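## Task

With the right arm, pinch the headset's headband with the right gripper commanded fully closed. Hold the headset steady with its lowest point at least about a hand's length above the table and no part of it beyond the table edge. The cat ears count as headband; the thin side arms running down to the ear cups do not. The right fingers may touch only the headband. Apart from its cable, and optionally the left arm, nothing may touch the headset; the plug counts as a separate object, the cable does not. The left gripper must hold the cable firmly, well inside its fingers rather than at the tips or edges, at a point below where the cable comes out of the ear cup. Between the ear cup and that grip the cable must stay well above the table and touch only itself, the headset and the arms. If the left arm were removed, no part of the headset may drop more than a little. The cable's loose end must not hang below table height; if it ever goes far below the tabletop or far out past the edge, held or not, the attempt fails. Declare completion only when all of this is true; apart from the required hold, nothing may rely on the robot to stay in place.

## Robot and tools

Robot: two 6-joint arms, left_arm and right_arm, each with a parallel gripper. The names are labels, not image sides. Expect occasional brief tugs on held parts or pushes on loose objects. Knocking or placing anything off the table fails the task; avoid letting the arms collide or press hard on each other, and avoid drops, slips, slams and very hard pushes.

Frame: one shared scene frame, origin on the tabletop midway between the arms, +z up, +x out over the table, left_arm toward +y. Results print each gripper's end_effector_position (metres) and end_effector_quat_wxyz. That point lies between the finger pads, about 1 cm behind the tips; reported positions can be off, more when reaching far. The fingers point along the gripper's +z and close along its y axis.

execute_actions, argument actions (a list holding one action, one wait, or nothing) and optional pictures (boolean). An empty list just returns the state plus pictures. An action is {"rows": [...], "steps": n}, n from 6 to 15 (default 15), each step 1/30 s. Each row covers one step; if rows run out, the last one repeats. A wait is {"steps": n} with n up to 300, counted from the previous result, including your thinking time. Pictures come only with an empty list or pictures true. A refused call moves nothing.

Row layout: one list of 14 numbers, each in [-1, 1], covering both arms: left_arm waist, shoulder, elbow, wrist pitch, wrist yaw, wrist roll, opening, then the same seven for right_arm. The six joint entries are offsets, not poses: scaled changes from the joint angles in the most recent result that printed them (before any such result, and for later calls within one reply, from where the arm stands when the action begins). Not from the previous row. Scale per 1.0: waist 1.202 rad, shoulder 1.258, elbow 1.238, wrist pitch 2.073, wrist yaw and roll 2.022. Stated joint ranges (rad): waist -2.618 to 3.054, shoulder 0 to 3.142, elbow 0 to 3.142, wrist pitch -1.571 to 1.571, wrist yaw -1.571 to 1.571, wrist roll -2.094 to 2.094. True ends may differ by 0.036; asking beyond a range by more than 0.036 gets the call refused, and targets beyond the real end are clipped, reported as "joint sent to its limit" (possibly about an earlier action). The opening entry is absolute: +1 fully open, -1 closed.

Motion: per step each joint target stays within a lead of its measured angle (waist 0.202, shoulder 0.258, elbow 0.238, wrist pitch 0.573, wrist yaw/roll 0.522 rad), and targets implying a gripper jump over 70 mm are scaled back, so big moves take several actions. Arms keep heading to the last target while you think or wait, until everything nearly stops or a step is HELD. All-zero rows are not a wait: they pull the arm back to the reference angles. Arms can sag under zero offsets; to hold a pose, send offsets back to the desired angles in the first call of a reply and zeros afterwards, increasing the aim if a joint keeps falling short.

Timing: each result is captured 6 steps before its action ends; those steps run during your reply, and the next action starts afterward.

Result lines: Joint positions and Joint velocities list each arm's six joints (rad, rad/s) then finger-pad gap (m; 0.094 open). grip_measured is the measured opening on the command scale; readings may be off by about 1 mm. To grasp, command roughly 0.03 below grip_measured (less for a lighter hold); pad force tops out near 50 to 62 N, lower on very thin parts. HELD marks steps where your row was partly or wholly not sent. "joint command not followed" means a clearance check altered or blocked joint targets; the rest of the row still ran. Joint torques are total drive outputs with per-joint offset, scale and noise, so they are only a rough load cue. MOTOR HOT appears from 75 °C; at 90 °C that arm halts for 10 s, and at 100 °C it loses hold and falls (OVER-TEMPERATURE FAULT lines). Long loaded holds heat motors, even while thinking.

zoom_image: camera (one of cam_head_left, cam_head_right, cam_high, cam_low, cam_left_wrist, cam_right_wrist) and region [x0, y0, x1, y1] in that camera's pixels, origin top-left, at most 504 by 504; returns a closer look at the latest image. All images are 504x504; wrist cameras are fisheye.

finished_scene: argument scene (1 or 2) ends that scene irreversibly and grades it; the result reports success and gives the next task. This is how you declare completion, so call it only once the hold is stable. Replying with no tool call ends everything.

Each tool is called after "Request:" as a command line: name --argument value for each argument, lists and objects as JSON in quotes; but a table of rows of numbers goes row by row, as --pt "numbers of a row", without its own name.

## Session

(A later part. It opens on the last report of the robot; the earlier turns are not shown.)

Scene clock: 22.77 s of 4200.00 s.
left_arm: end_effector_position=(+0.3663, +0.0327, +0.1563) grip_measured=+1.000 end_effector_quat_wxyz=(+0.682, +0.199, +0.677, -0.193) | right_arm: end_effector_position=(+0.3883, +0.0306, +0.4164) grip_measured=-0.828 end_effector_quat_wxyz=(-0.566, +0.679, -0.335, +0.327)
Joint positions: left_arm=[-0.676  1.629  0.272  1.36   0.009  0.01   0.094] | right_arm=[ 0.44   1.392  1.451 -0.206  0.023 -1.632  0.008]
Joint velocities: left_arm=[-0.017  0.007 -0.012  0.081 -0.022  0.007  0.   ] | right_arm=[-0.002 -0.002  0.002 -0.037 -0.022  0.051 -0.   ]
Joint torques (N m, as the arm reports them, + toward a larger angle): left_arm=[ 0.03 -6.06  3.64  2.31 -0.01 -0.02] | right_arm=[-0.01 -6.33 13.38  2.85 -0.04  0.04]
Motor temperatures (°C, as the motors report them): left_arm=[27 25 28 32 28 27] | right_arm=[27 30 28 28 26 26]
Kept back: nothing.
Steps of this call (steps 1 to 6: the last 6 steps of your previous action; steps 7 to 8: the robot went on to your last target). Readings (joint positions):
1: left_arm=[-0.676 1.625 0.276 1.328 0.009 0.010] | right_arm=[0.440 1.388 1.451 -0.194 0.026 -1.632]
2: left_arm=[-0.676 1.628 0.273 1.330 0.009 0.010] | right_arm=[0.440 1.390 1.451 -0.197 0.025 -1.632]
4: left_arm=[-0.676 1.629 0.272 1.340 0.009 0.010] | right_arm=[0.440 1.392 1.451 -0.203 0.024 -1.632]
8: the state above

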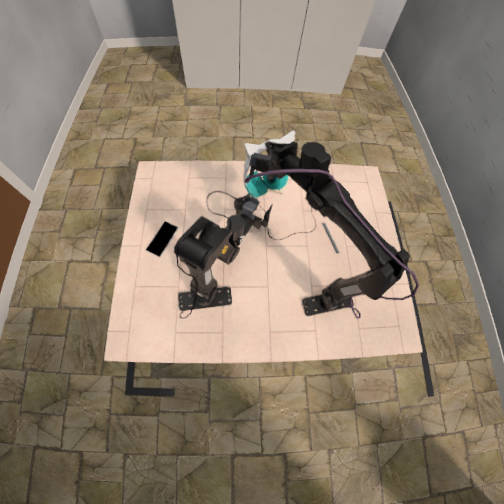

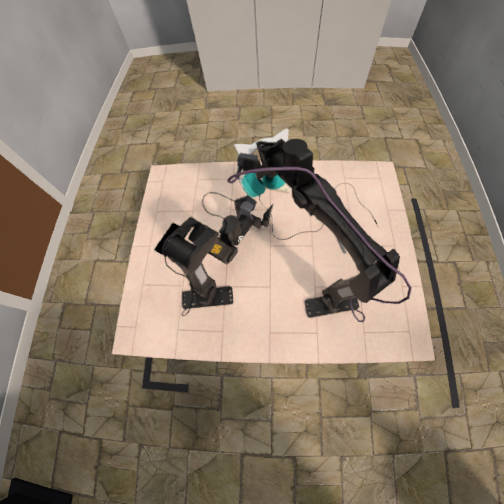

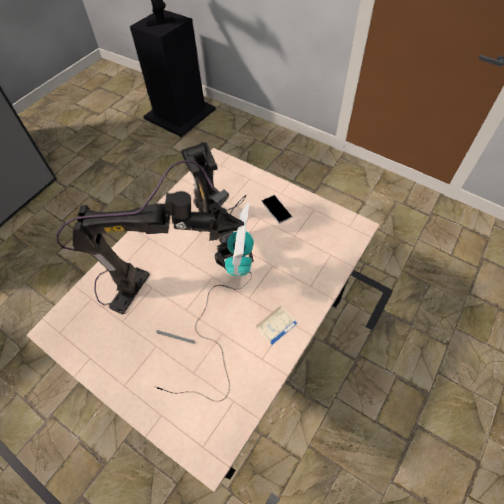

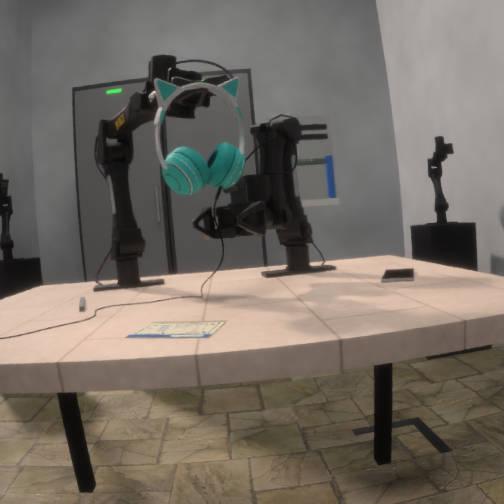

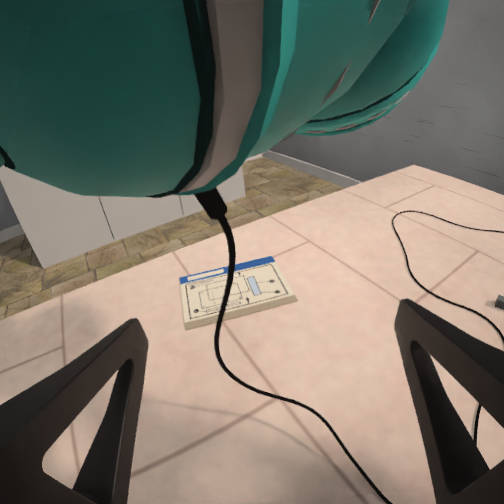

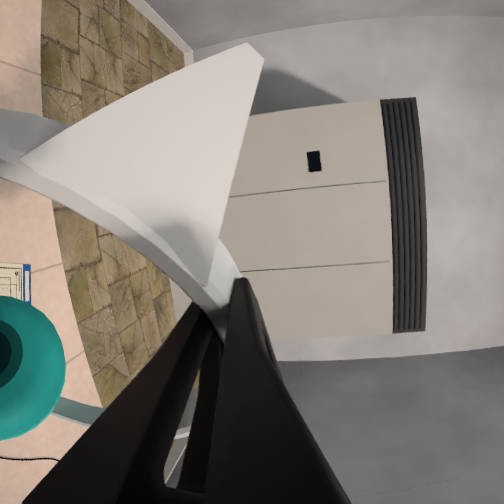

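Request:
execute_actions --actions '[{"rows":[[0,0,0,0,0,0,1,0,-0.01,0.03,0.04,0,0,-1],[0,0,0,0,0,0,1,0,-0.015,0.05,0.08,0,0,-1],[0,0,0,0,0,0,0.5,0,-0.015,0.055,0.085,0,0,-1],[0,0,0,0,0,0,-1,0,-0.015,0.055,0.085,0,0,-1]],"steps":15}]'

Request:
execute_actions --actions '[{"steps":22}]' --pictures true

Scene clock: 23.47 s of 4200.00 s.
left_arm: end_effector_position=(+0.3663, +0.0327, +0.1589) grip_measured=-0.890 end_effector_quat_wxyz=(+0.685, +0.198, +0.674, -0.194) | right_arm: end_effector_position=(+0.3891, +0.0313, +0.4471) grip_measured=-0.828 end_effector_quat_wxyz=(-0.599, +0.648, -0.320, +0.344)
Joint positions: left_arm=[-0.676  1.629  0.272  1.371  0.009  0.01   0.005] | right_arm=[ 0.44   1.394  1.477 -0.129  0.022 -1.633  0.008]
Joint velocities: left_arm=[ 0.002 -0.007 -0.007 -0.007 -0.037  0.007 -0.194] | right_arm=[-0.017  0.007  0.056  0.212  0.051  0.007  0.   ]
Joint torques (N m, as the arm reports them, + toward a larger angle): left_arm=[ 0.05 -6.16  4.93  2.11 -0.04  0.01] | right_arm=[-0.08 -6.77 12.37  2.84  0.04  0.  ]
Motor temperatures (°C, as the motors report them): left_arm=[27 25 28 32 28 27] | right_arm=[27 30 28 29 26 26]
Steps of this call (steps 1 to 12: the robot went on to your last target; steps 13 to 21: the first 9 steps of this action). Readings (joint positions):
13: left_arm=[-0.676 1.629 0.272 1.371 0.009 0.010] | right_arm=[0.440 1.392 1.451 -0.206 0.022 -1.632]
14: left_arm=[-0.676 1.629 0.272 1.371 0.009 0.010] | right_arm=[0.440 1.392 1.452 -0.201 0.022 -1.632]
16: left_arm=[-0.676 1.629 0.272 1.371 0.009 0.010] | right_arm=[0.440 1.394 1.458 -0.181 0.022 -1.633]
20: left_arm=[-0.676 1.629 0.272 1.371 0.009 0.010] | right_arm=[0.440 1.394 1.474 -0.137 0.022 -1.633]
21: the state above

Scene clock: 24.20 s of 4200.00 s.
left_arm: end_effector_position=(+0.3663, +0.0327, +0.1589) grip_measured=-0.985 end_effector_quat_wxyz=(+0.685, +0.198, +0.674, -0.194) | right_arm: end_effector_position=(+0.3891, +0.0313, +0.4511) grip_measured=-0.828 end_effector_quat_wxyz=(+0.603, -0.644, +0.318, -0.347)
Joint positions: left_arm=[-0.676  1.629  0.272  1.371  0.009  0.01   0.001] | right_arm=[ 0.44   1.394  1.478 -0.115  0.022 -1.633  0.008]
Joint velocities: left_arm=[ 0.007  0.012 -0.002 -0.051 -0.022  0.007  0.001] | right_arm=[-0.002 -0.002 -0.017 -0.051 -0.022 -0.007  0.001]
Joint torques (N m, as the arm reports them, + toward a larger angle): left_arm=[-0.01 -6.2   4.91  2.1  -0.02  0.  ] | right_arm=[-0.04 -6.83 12.57  3.07  0.03  0.01]
Motor temperatures (°C, as the motors report them): left_arm=[27 25 28 32 28 27] | right_arm=[27 30 29 29 26 26]
Kept back: nothing.
Steps of this call (steps 1 to 6: the last 6 steps of your previous action; steps 7 to 22: the robot went on to your last target). Readings (joint positions):
1: left_arm=[-0.676 1.629 0.272 1.371 0.009 0.010] | right_arm=[0.440 1.394 1.478 -0.122 0.022 -1.633]
2: left_arm=[-0.676 1.629 0.272 1.371 0.009 0.010] | right_arm=[0.440 1.394 1.478 -0.118 0.022 -1.633]
4: left_arm=[-0.676 1.629 0.272 1.371 0.009 0.010] | right_arm=[0.440 1.394 1.478 -0.115 0.022 -1.633]
8: left_arm=[-0.676 1.629 0.272 1.371 0.009 0.010] | right_arm=[0.440 1.394 1.478 -0.115 0.022 -1.633]
22: the state above

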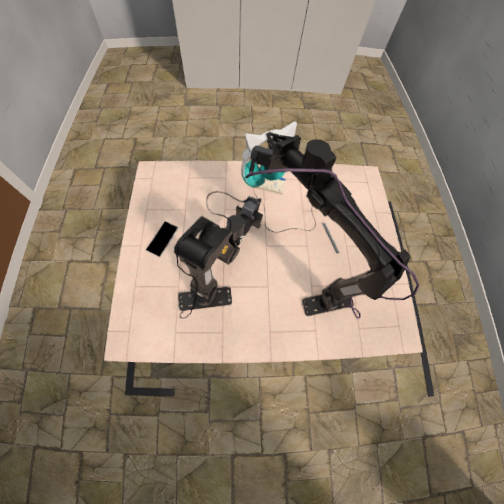

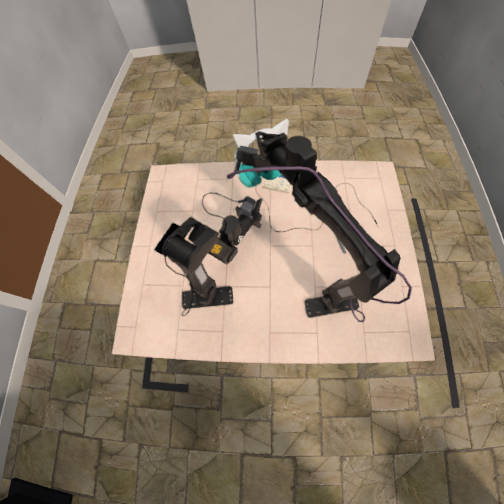

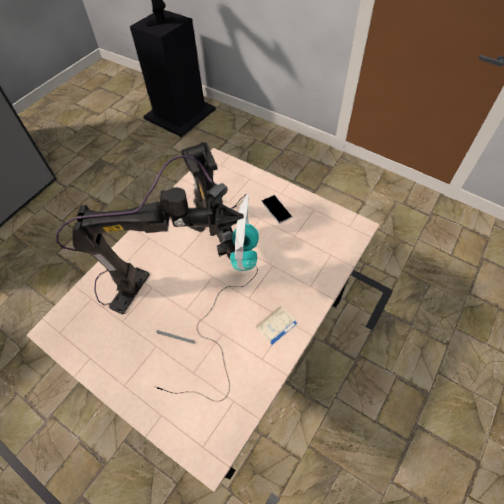

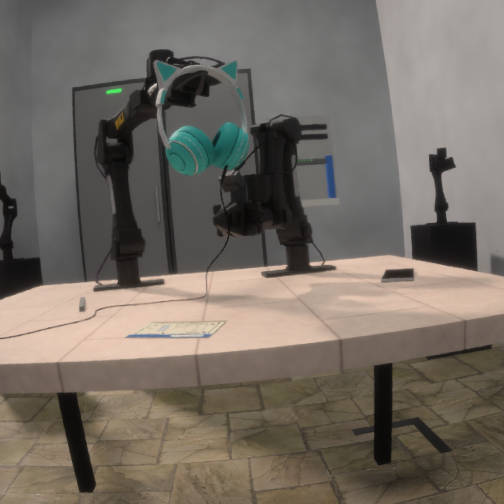

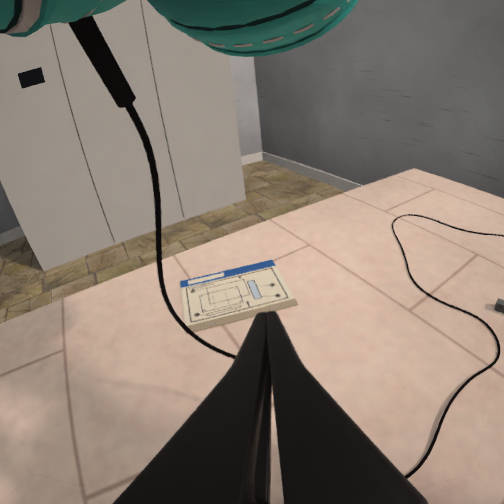

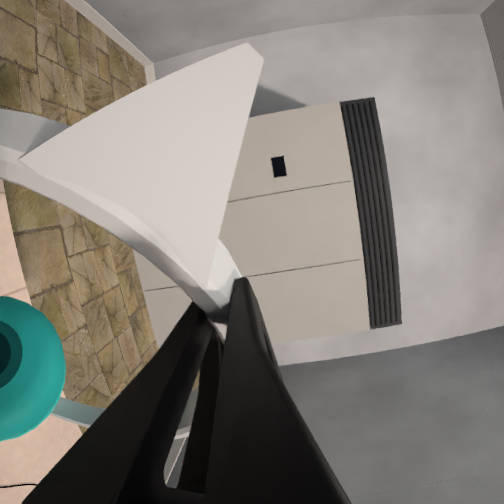

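Request:
zoom_image --camera "cam_low" --region '[180,150,300,300]'

Request:
zoom_image --camera "cam_left_wrist" --region '[170,280,370,504]'

Region (180, 150, 300, 300) of cam_low's 504x504 image, scaled by 3.360, with more detail than that image has; it fills the left 403 columns of this view, and the rest is white.

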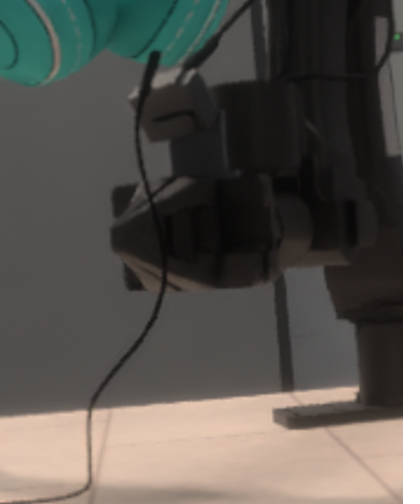

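Region (170, 280, 370, 504) of cam_left_wrist's 504x504 image, scaled by 2.250, with more detail than that image has; it fills the left 450 columns of this view, and the rest is white.

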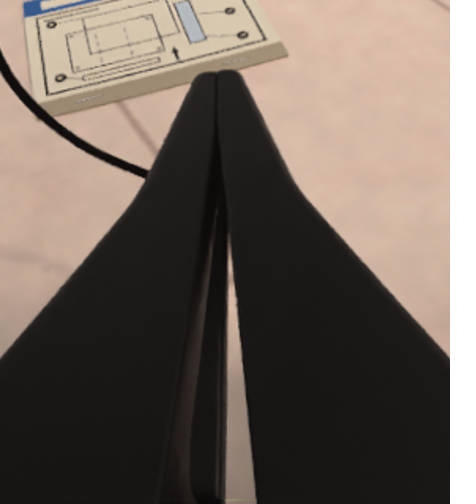

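Request:
execute_actions --actions '[{"rows":[[0,0,0,0,0,0,1,0,-0.01,0.024,0.024,0,0,-1],[0,0,0,0,0,0,1,0,-0.01,0.024,0.024,0,0,-1],[0,0,0,0,0,0,1,0,-0.01,0.024,0.024,0,0,-1],[0.025,0,0,0,0,0,1,0,-0.01,0.024,0.024,0,0,-1],[0.025,0,0,0,0,0,1,0,-0.01,0.024,0.024,0,0,-1],[0.025,0,0,0,0,0,1,0,-0.01,0.024,0.024,0,0,-1],[0.025,0.03,0.03,0.005,0,0,1,0,-0.01,0.024,0.024,0,0,-1],[0.025,0.06,0.06,0.01,0,0,1,0,-0.01,0.024,0.024,0,0,-1],[0.025,0.09,0.085,0.015,0,0,1,0,-0.01,0.024,0.024,0,0,-1],[0.025,0.11,0.105,0.017,0,0,1,0,-0.01,0.024,0.024,0,0,-1]],"steps":15}]'

Request:
execute_actions --actions '[{"steps":12}]' --pictures true

Scene clock: 25.77 s of 4200.00 s.
left_arm: end_effector_position=(+0.3769, +0.0366, +0.1555) grip_measured=+1.000 end_effector_quat_wxyz=(+0.686, +0.191, +0.677, -0.186) | right_arm: end_effector_position=(+0.3889, +0.0312, +0.4465) grip_measured=-0.828 end_effector_quat_wxyz=(-0.597, +0.649, -0.321, +0.344)
Joint positions: left_arm=[-0.654  1.67   0.296  1.384  0.01   0.01   0.094] | right_arm=[ 0.44   1.394  1.478 -0.134  0.022 -1.633  0.008]
Joint velocities: left_arm=[-0.007  0.852  0.632  0.212  0.066 -0.022  0.   ] | right_arm=[-0.002 -0.032  0.002 -0.007 -0.051 -0.037 -0.   ]
Joint torques (N m, as the arm reports them, + toward a larger angle): left_arm=[ 0.52 -4.51  8.88  2.13 -0.04  0.01] | right_arm=[ 0.04 -6.2  11.41  2.91  0.01  0.  ]
Motor temperatures (°C, as the motors report them): left_arm=[27 25 28 33 28 27] | right_arm=[27 30 29 29 26 26]
Steps of this call (steps 1 to 15: the robot went on to your last target; steps 16 to 38: nothing new was sent; steps 39 to 47: the first 9 steps of this action). Readings (joint positions):
39: left_arm=[-0.676 1.629 0.272 1.371 0.009 0.010] | right_arm=[0.440 1.394 1.478 -0.117 0.022 -1.633]
40: left_arm=[-0.676 1.629 0.272 1.371 0.009 0.010] | right_arm=[0.440 1.394 1.478 -0.119 0.022 -1.633]
42: left_arm=[-0.674 1.629 0.272 1.371 0.010 0.010] | right_arm=[0.440 1.394 1.478 -0.125 0.022 -1.633]
46: left_arm=[-0.654 1.645 0.279 1.379 0.010 0.010] | right_arm=[0.440 1.394 1.478 -0.133 0.022 -1.633]
47: the state above

Scene clock: 26.17 s of 4200.00 s.
left_arm: end_effector_position=(+0.3952, +0.0259, +0.1496) grip_measured=+1.000 end_effector_quat_wxyz=(+0.685, +0.191, +0.678, -0.186) | right_arm: end_effector_position=(+0.3889, +0.0312, +0.4461) grip_measured=-0.828 end_effector_quat_wxyz=(-0.597, +0.650, -0.321, +0.344)
Joint positions: left_arm=[-0.654  1.764  0.375  1.396  0.01   0.01   0.094] | right_arm=[ 0.44   1.394  1.478 -0.135  0.022 -1.633  0.008]
Joint velocities: left_arm=[ 0.002 -0.017 -0.002 -0.081  0.007 -0.037  0.   ] | right_arm=[-0.002 -0.002 -0.002 -0.037  0.022  0.037 -0.   ]
Joint torques (N m, as the arm reports them, + toward a larger angle): left_arm=[ 0.57 -7.14  7.28  2.31 -0.04  0.01] | right_arm=[-0.02 -6.21 11.39  2.87  0.02  0.  ]
Motor temperatures (°C, as the motors report them): left_arm=[27 25 28 33 28 27] | right_arm=[27 30 29 29 26 26]
Kept back: nothing.
Steps of this call (steps 1 to 6: the last 6 steps of your previous action; steps 7 to 12: the robot went on to your last target). Readings (joint positions):
1: left_arm=[-0.654 1.701 0.322 1.389 0.010 0.010] | right_arm=[0.440 1.394 1.478 -0.134 0.022 -1.633]
2: left_arm=[-0.654 1.731 0.348 1.389 0.010 0.010] | right_arm=[0.440 1.394 1.478 -0.134 0.022 -1.633]
4: left_arm=[-0.654 1.760 0.373 1.389 0.010 0.010] | right_arm=[0.440 1.394 1.478 -0.135 0.022 -1.633]
8: left_arm=[-0.654 1.764 0.375 1.393 0.010 0.010] | right_arm=[0.440 1.394 1.478 -0.135 0.022 -1.633]
12: the state above

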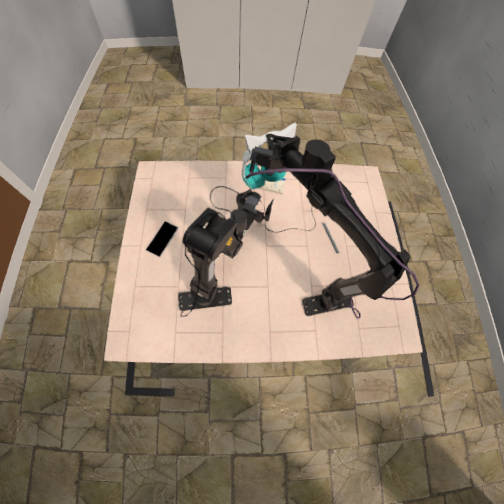

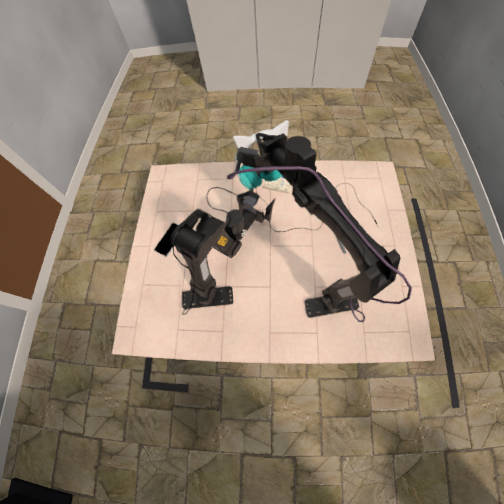

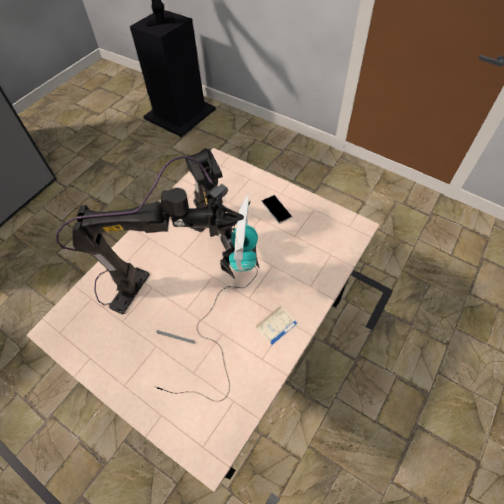

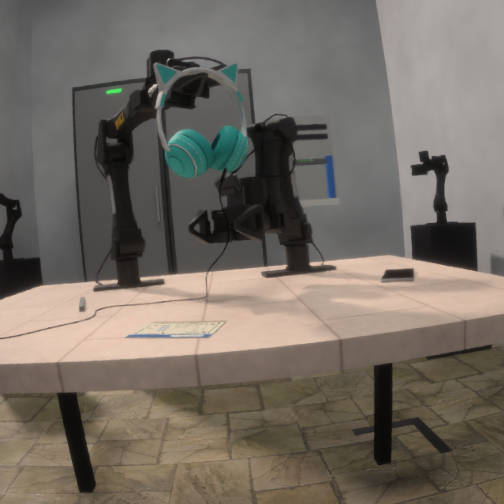

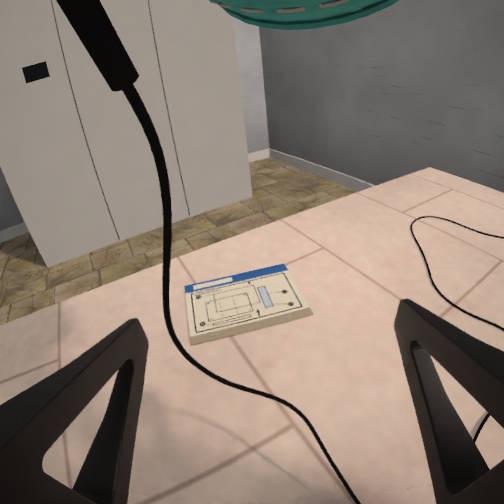

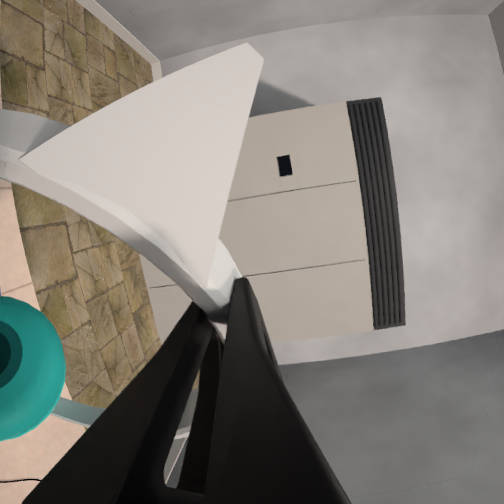

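Request:
execute_actions --actions '[{"rows":[[0,0,0,0,0,0,0,0,-0.01,0.024,0.03,0,0,-1],[0,0,0,0,0,0,-1,0,-0.01,0.024,0.03,0,0,-1]],"steps":15}]'

Request:
execute_actions --actions '[{"steps":22}]' --pictures true

Scene clock: 26.67 s of 4200.00 s.
left_arm: end_effector_position=(+0.3952, +0.0259, +0.1500) grip_measured=-0.980 end_effector_quat_wxyz=(+0.686, +0.191, +0.677, -0.186) | right_arm: end_effector_position=(+0.3889, +0.0311, +0.4444) grip_measured=-0.828 end_effector_quat_wxyz=(-0.595, +0.652, -0.322, +0.343)
Joint positions: left_arm=[-0.654  1.764  0.375  1.397  0.01   0.01   0.001] | right_arm=[ 0.44   1.394  1.478 -0.142  0.022 -1.634  0.008]
Joint velocities: left_arm=[-0.007  0.012 -0.007 -0.066 -0.022  0.11  -0.011] | right_arm=[-0.022  0.002 -0.012 -0.022  0.007  0.037 -0.001]
Joint torques (N m, as the arm reports them, + toward a larger angle): left_arm=[ 0.02 -7.4   4.72  2.22 -0.02  0.  ] | right_arm=[ 0.04 -6.19 11.39  2.85  0.04 -0.01]
Motor temperatures (°C, as the motors report them): left_arm=[27 25 28 33 28 27] | right_arm=[27 30 29 30 26 26]
Steps of this call (steps 1 to 6: the robot went on to your last target; steps 7 to 15: the first 9 steps of this action). Readings (joint positions):
7: left_arm=[-0.654 1.764 0.375 1.397 0.010 0.010] | right_arm=[0.440 1.394 1.478 -0.136 0.022 -1.633]
8: left_arm=[-0.654 1.764 0.375 1.397 0.010 0.010] | right_arm=[0.440 1.394 1.478 -0.137 0.022 -1.633]
10: left_arm=[-0.654 1.764 0.375 1.397 0.010 0.010] | right_arm=[0.440 1.394 1.478 -0.139 0.022 -1.634]
14: left_arm=[-0.654 1.764 0.375 1.397 0.010 0.010] | right_arm=[0.440 1.394 1.478 -0.142 0.022 -1.634]
15: the state above

Scene clock: 27.40 s of 4200.00 s.
left_arm: end_effector_position=(+0.3952, +0.0259, +0.1500) grip_measured=-0.985 end_effector_quat_wxyz=(+0.686, +0.191, +0.677, -0.186) | right_arm: end_effector_position=(+0.3888, +0.0311, +0.4443) grip_measured=-0.828 end_effector_quat_wxyz=(-0.595, +0.652, -0.322, +0.343)
Joint positions: left_arm=[-0.654  1.764  0.375  1.397  0.01   0.01   0.001] | right_arm=[ 0.44   1.394  1.478 -0.142  0.022 -1.634  0.008]
Joint velocities: left_arm=[-0.002 -0.022  0.007 -0.11  -0.037  0.007 -0.   ] | right_arm=[ 0.002 -0.007  0.002 -0.037 -0.007  0.051 -0.001]
Joint torques (N m, as the arm reports them, + toward a larger angle): left_arm=[-0.01 -7.44  4.75  2.21 -0.02  0.  ] | right_arm=[ 0.01 -6.21 11.37  2.87  0.05 -0.01]
Motor temperatures (°C, as the motors report them): left_arm=[27 25 28 33 28 27] | right_arm=[27 30 29 30 26 26]
Kept back: nothing.
Steps of this call (steps 1 to 6: the last 6 steps of your previous action; steps 7 to 15: the robot went on to your last target; steps 16 to 22: nothing new was sent). Readings (joint positions):
1: left_arm=[-0.654 1.764 0.375 1.397 0.010 0.010] | right_arm=[0.440 1.394 1.478 -0.142 0.022 -1.634]
2: left_arm=[-0.654 1.764 0.375 1.397 0.010 0.010] | right_arm=[0.440 1.394 1.478 -0.142 0.022 -1.634]
4: left_arm=[-0.654 1.764 0.375 1.397 0.010 0.010] | right_arm=[0.440 1.394 1.478 -0.142 0.022 -1.634]
8: left_arm=[-0.654 1.764 0.375 1.397 0.010 0.010] | right_arm=[0.440 1.394 1.478 -0.142 0.022 -1.634]
22: the state above
All arms were judged still, so your last target was given up. Only a new action makes them travel on or press farther. Fingers that are still opening or closing keep moving.

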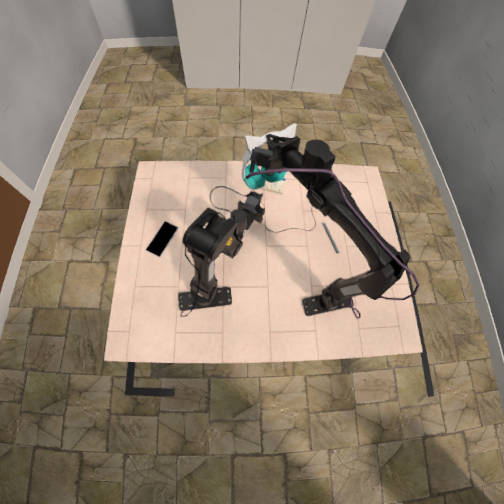

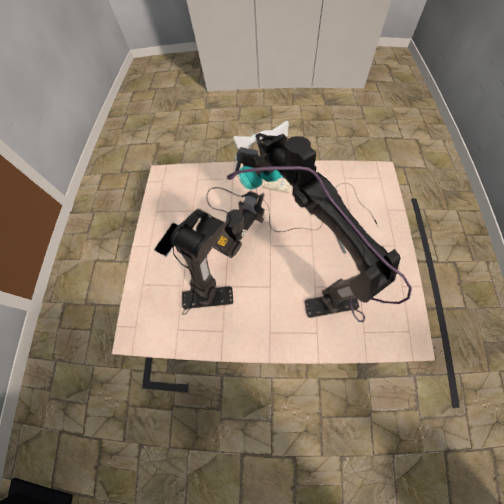

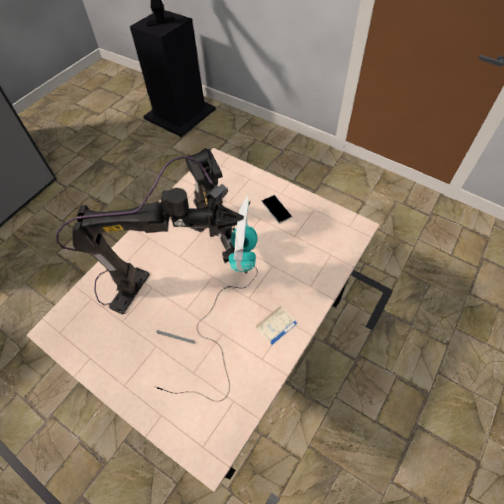

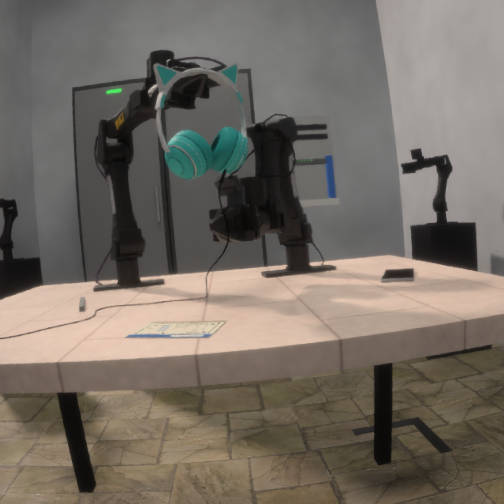

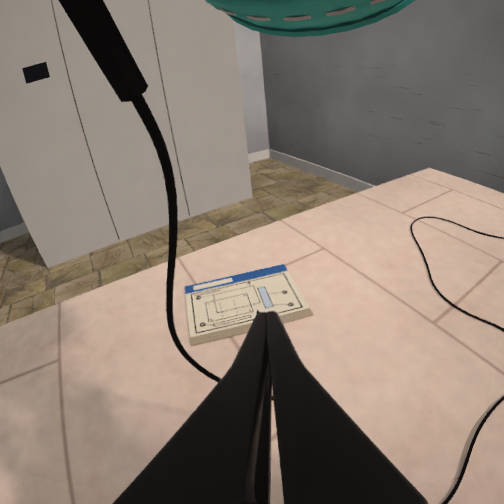

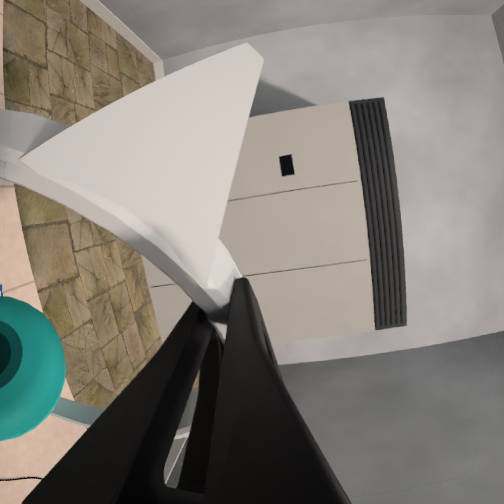

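Request:
execute_actions --actions '[{"rows":[[0,0,0,0,0,0,1,0,-0.01,0.024,0.035,0,0,-1],[0,0,0,0,0,0,1,0,-0.01,0.024,0.035,0,0,-1],[0.03,0,0,0,0,0,1,0,-0.01,0.024,0.035,0,0,-1],[0.065,0,0,0,0,0,1,0,-0.01,0.024,0.035,0,0,-1],[0.065,0,0,0,0,0,1,0,-0.01,0.024,0.035,0,0,-1],[0.065,0,0,0,0,0,1,0,-0.01,0.024,0.035,0,0,-1],[0.065,0.03,0.03,0.005,0,0,1,0,-0.01,0.024,0.035,0,0,-1],[0.065,0.06,0.06,0.01,0,0,1,0,-0.01,0.024,0.035,0,0,-1],[0.065,0.08,0.09,0.01,0,0,1,0,-0.01,0.024,0.035,0,0,-1],[0.065,0.1,0.113,0.01,0,0,1,0,-0.01,0.024,0.035,0,0,-1]],"steps":15}]'

Request:
execute_actions --actions '[{"steps":12}]' --pictures true

Scene clock: 31.37 s of 4200.00 s.
left_arm: end_effector_position=(+0.4169, +0.0513, +0.1466) grip_measured=+1.000 end_effector_quat_wxyz=(+0.692, +0.165, +0.684, -0.160) | right_arm: end_effector_position=(+0.3888, +0.0311, +0.4443) grip_measured=-0.828 end_effector_quat_wxyz=(-0.595, +0.652, -0.322, +0.343)
Joint positions: left_arm=[-0.577  1.802  0.402  1.41   0.01   0.01   0.094] | right_arm=[ 0.44   1.394  1.478 -0.142  0.022 -1.634  0.008]
Joint velocities: left_arm=[ 0.017  0.755  0.691  0.095  0.051 -0.007  0.   ] | right_arm=[-0.002 -0.012 -0.017  0.051  0.007  0.066  0.   ]
Joint torques (N m, as the arm reports them, + toward a larger angle): left_arm=[-0.09 -6.2   8.85  2.23 -0.04  0.01] | right_arm=[ 0.   -6.17 11.4   2.92  0.02  0.  ]
Motor temperatures (°C, as the motors report them): left_arm=[27 26 27 34 28 27] | right_arm=[27 30 29 31 26 26]
Steps of this call (steps 1 to 90: nothing new was sent; then 0.67 s passed at rest; steps 91 to 99: the first 9 steps of this action). Readings (joint positions):
91: left_arm=[-0.654 1.764 0.375 1.397 0.010 0.010] | right_arm=[0.440 1.394 1.478 -0.142 0.022 -1.634]
92: left_arm=[-0.654 1.764 0.375 1.397 0.010 0.010] | right_arm=[0.440 1.394 1.478 -0.142 0.022 -1.634]
94: left_arm=[-0.639 1.764 0.375 1.397 0.014 0.010] | right_arm=[0.440 1.394 1.478 -0.142 0.022 -1.634]
98: left_arm=[-0.580 1.780 0.383 1.406 0.011 0.010] | right_arm=[0.440 1.394 1.478 -0.142 0.022 -1.634]
99: the state above

Scene clock: 31.77 s of 4200.00 s.
left_arm: end_effector_position=(+0.4366, +0.0417, +0.1419) grip_measured=+1.000 end_effector_quat_wxyz=(+0.694, +0.164, +0.683, -0.160) | right_arm: end_effector_position=(+0.3888, +0.0311, +0.4443) grip_measured=-0.828 end_effector_quat_wxyz=(-0.595, +0.652, -0.322, +0.343)
Joint positions: left_arm=[-0.577  1.886  0.488  1.411  0.01   0.01   0.094] | right_arm=[ 0.44   1.394  1.478 -0.142  0.022 -1.634  0.008]
Joint velocities: left_arm=[ 0.002  0.007  0.007 -0.051 -0.022 -0.007  0.   ] | right_arm=[ 0.002 -0.002 -0.007 -0.051  0.022  0.007  0.001]
Joint torques (N m, as the arm reports them, + toward a larger angle): left_arm=[ 0.05 -8.4   7.16  2.3  -0.03  0.02] | right_arm=[-0.05 -6.2  11.48  2.92  0.03  0.  ]
Motor temperatures (°C, as the motors report them): left_arm=[27 26 27 34 28 27] | right_arm=[27 30 29 31 26 26]
Kept back: nothing.
Steps of this call (steps 1 to 6: the last 6 steps of your previous action; steps 7 to 12: the robot went on to your last target). Readings (joint positions):
1: left_arm=[-0.577 1.831 0.430 1.411 0.010 0.010] | right_arm=[0.440 1.394 1.478 -0.142 0.022 -1.634]
2: left_arm=[-0.577 1.857 0.457 1.411 0.010 0.010] | right_arm=[0.440 1.394 1.478 -0.142 0.022 -1.634]
4: left_arm=[-0.577 1.884 0.486 1.411 0.010 0.010] | right_arm=[0.440 1.394 1.478 -0.142 0.022 -1.634]
8: left_arm=[-0.577 1.886 0.488 1.411 0.010 0.010] | right_arm=[0.440 1.394 1.478 -0.142 0.022 -1.634]
12: the state above

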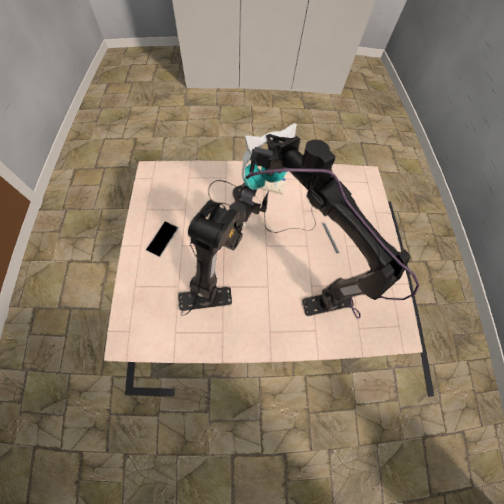

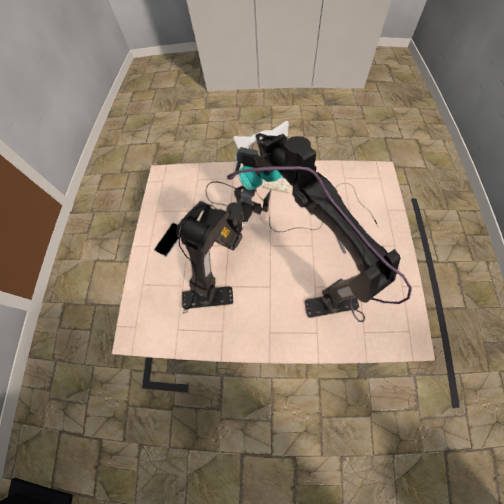

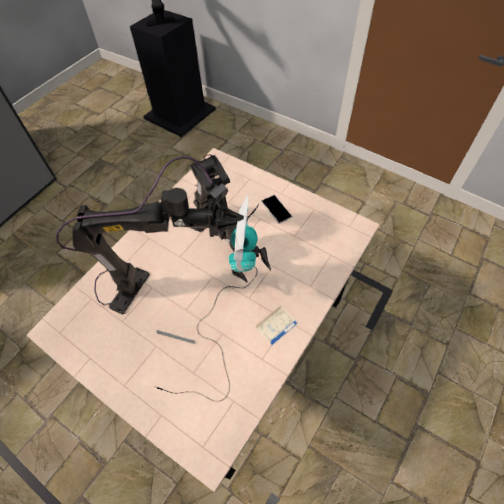

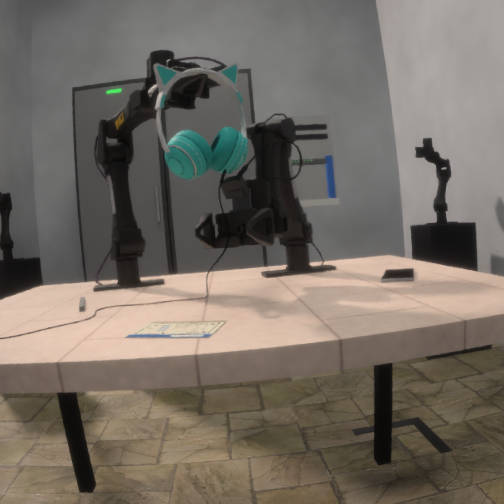

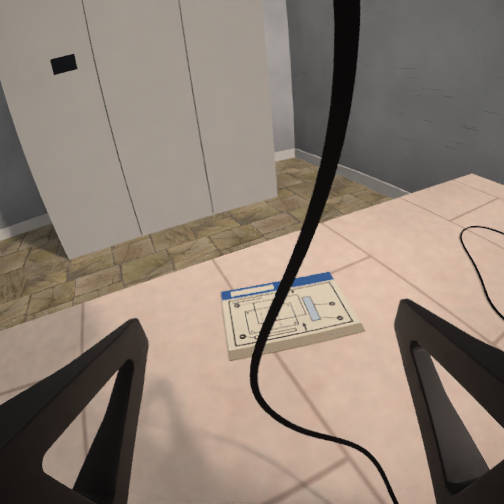

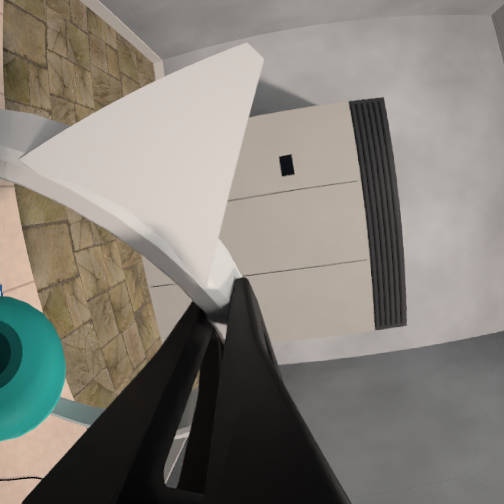

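Now centered and close to the camera; close.

Request:
execute_actions --actions '[{"rows":[[0,0,0,0,0,0,0,0,0,0,0.01,0,0,-1],[0,0,0,0,0,0,-1,0,0,0,0.01,0,0,-1]],"steps":15}]'

Request:
execute_actions --actions '[{"steps":22}]' --pictures true

Scene clock: 32.23 s of 4200.00 s.
left_arm: end_effector_position=(+0.4366, +0.0417, +0.1394) grip_measured=-0.972 end_effector_quat_wxyz=(+0.690, +0.165, +0.686, -0.159) | right_arm: end_effector_position=(+0.3903, +0.0316, +0.4348) grip_measured=-0.828 end_effector_quat_wxyz=(-0.585, +0.661, -0.326, +0.339)
Joint positions: left_arm=[-0.577  1.886  0.488  1.402  0.01   0.01   0.001] | right_arm=[ 0.44   1.398  1.471 -0.16   0.024 -1.635  0.008]
Joint velocities: left_arm=[-0.002 -0.007  0.017  0.022 -0.066  0.022 -0.004] | right_arm=[-0.007 -0.002 -0.012 -0.066  0.095 -0.051  0.001]
Joint torques (N m, as the arm reports them, + toward a larger angle): left_arm=[-0.05 -8.71  4.7   2.37 -0.01  0.  ] | right_arm=[ 0.03 -5.71  9.21  2.52 -0.02 -0.02]
Motor temperatures (°C, as the motors report them): left_arm=[27 26 27 34 28 27] | right_arm=[27 30 29 31 26 26]
Steps of this call (steps 1 to 5: the robot went on to your last target; steps 6 to 14: the first 9 steps of this action). Readings (joint positions):
6: left_arm=[-0.577 1.886 0.488 1.411 0.010 0.010] | right_arm=[0.440 1.394 1.477 -0.145 0.022 -1.634]
7: left_arm=[-0.577 1.886 0.488 1.411 0.010 0.010] | right_arm=[0.440 1.394 1.476 -0.149 0.022 -1.634]
9: left_arm=[-0.577 1.886 0.488 1.410 0.010 0.010] | right_arm=[0.440 1.395 1.471 -0.159 0.023 -1.634]
13: left_arm=[-0.577 1.886 0.488 1.402 0.010 0.010] | right_arm=[0.440 1.398 1.471 -0.160 0.024 -1.635]
14: the state above

Scene clock: 32.97 s of 4200.00 s.
left_arm: end_effector_position=(+0.4366, +0.0417, +0.1394) grip_measured=-0.974 end_effector_quat_wxyz=(+0.690, +0.165, +0.686, -0.159) | right_arm: end_effector_position=(+0.3903, +0.0316, +0.4348) grip_measured=-0.828 end_effector_quat_wxyz=(-0.585, +0.661, -0.326, +0.339)
Joint positions: left_arm=[-0.577  1.886  0.488  1.402  0.01   0.01   0.001] | right_arm=[ 0.44   1.398  1.471 -0.16   0.024 -1.635  0.008]
Joint velocities: left_arm=[-0.007 -0.002  0.007 -0.022 -0.081  0.051 -0.   ] | right_arm=[ 0.002 -0.022 -0.007 -0.066 -0.081 -0.007 -0.   ]
Joint torques (N m, as the arm reports them, + toward a larger angle): left_arm=[-0.03 -8.69  4.7   2.35 -0.01  0.  ] | right_arm=[ 0.04 -5.58  9.24  2.53 -0.01  0.03]
Motor temperatures (°C, as the motors report them): left_arm=[27 26 27 34 28 27] | right_arm=[27 30 29 31 26 26]
Kept back: nothing.
Steps of this call (steps 1 to 6: the last 6 steps of your previous action; steps 7 to 15: the robot went on to your last target; steps 16 to 22: nothing new was sent). Readings (joint positions):
1: left_arm=[-0.577 1.886 0.488 1.402 0.010 0.010] | right_arm=[0.440 1.398 1.471 -0.160 0.024 -1.635]
2: left_arm=[-0.577 1.886 0.488 1.402 0.010 0.010] | right_arm=[0.440 1.398 1.471 -0.160 0.024 -1.635]
4: left_arm=[-0.577 1.886 0.488 1.402 0.010 0.010] | right_arm=[0.440 1.398 1.471 -0.160 0.024 -1.635]
8: left_arm=[-0.577 1.886 0.488 1.402 0.010 0.010] | right_arm=[0.440 1.398 1.471 -0.160 0.024 -1.635]
22: the state above
All arms were judged still, so your last target was given up. Only a new action makes them travel on or press farther. Fingers that are still opening or closing keep moving.

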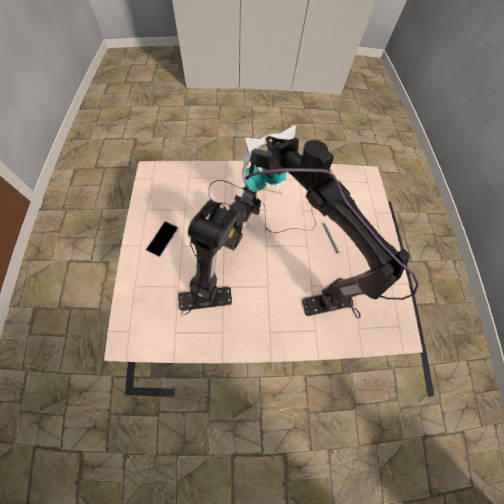

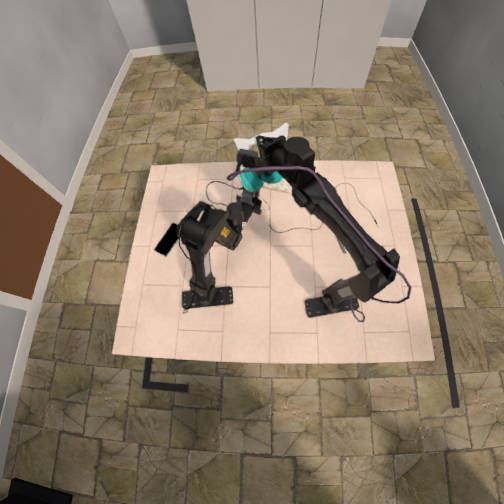

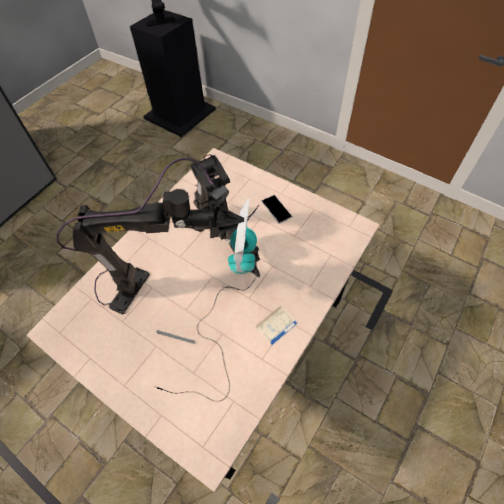

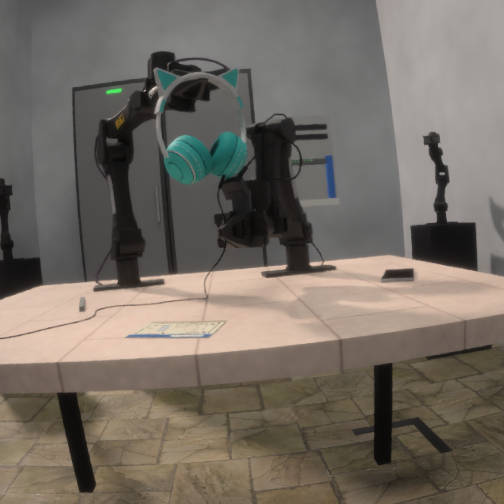

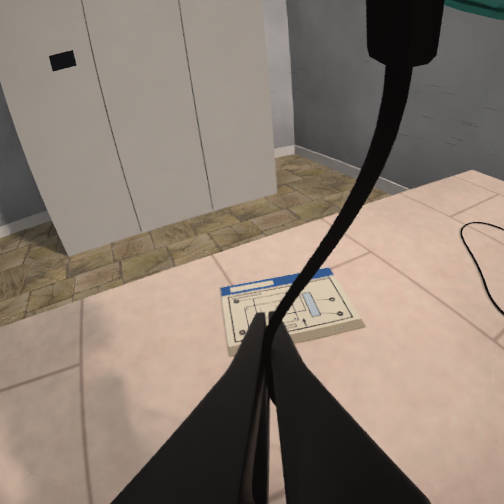

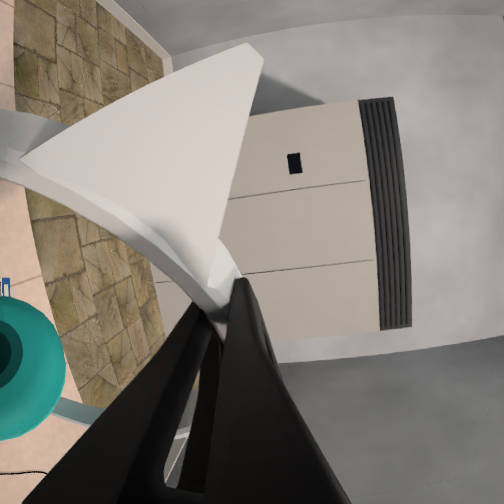

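Request:
zoom_image --camera "cam_left_wrist" --region '[200,280,340,504]'

Request:
zoom_image --camera "cam_low" --region '[180,140,290,290]'

Region (200, 280, 340, 504) of cam_left_wrist's 504x504 image, scaled by 2.250, with more detail than that image has; it fills the left 315 columns of this view, and the rest is white.

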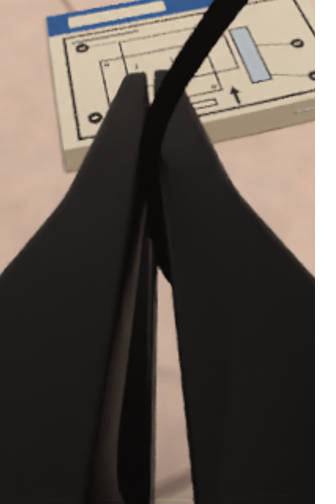

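Region (180, 140, 290, 290) of cam_low's 504x504 image, scaled by 3.360, with more detail than that image has; it fills the left 370 columns of this view, and the rest is white.

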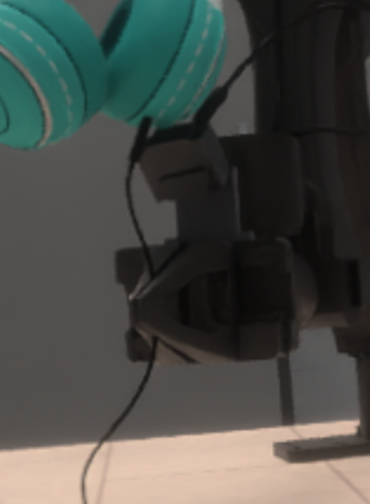

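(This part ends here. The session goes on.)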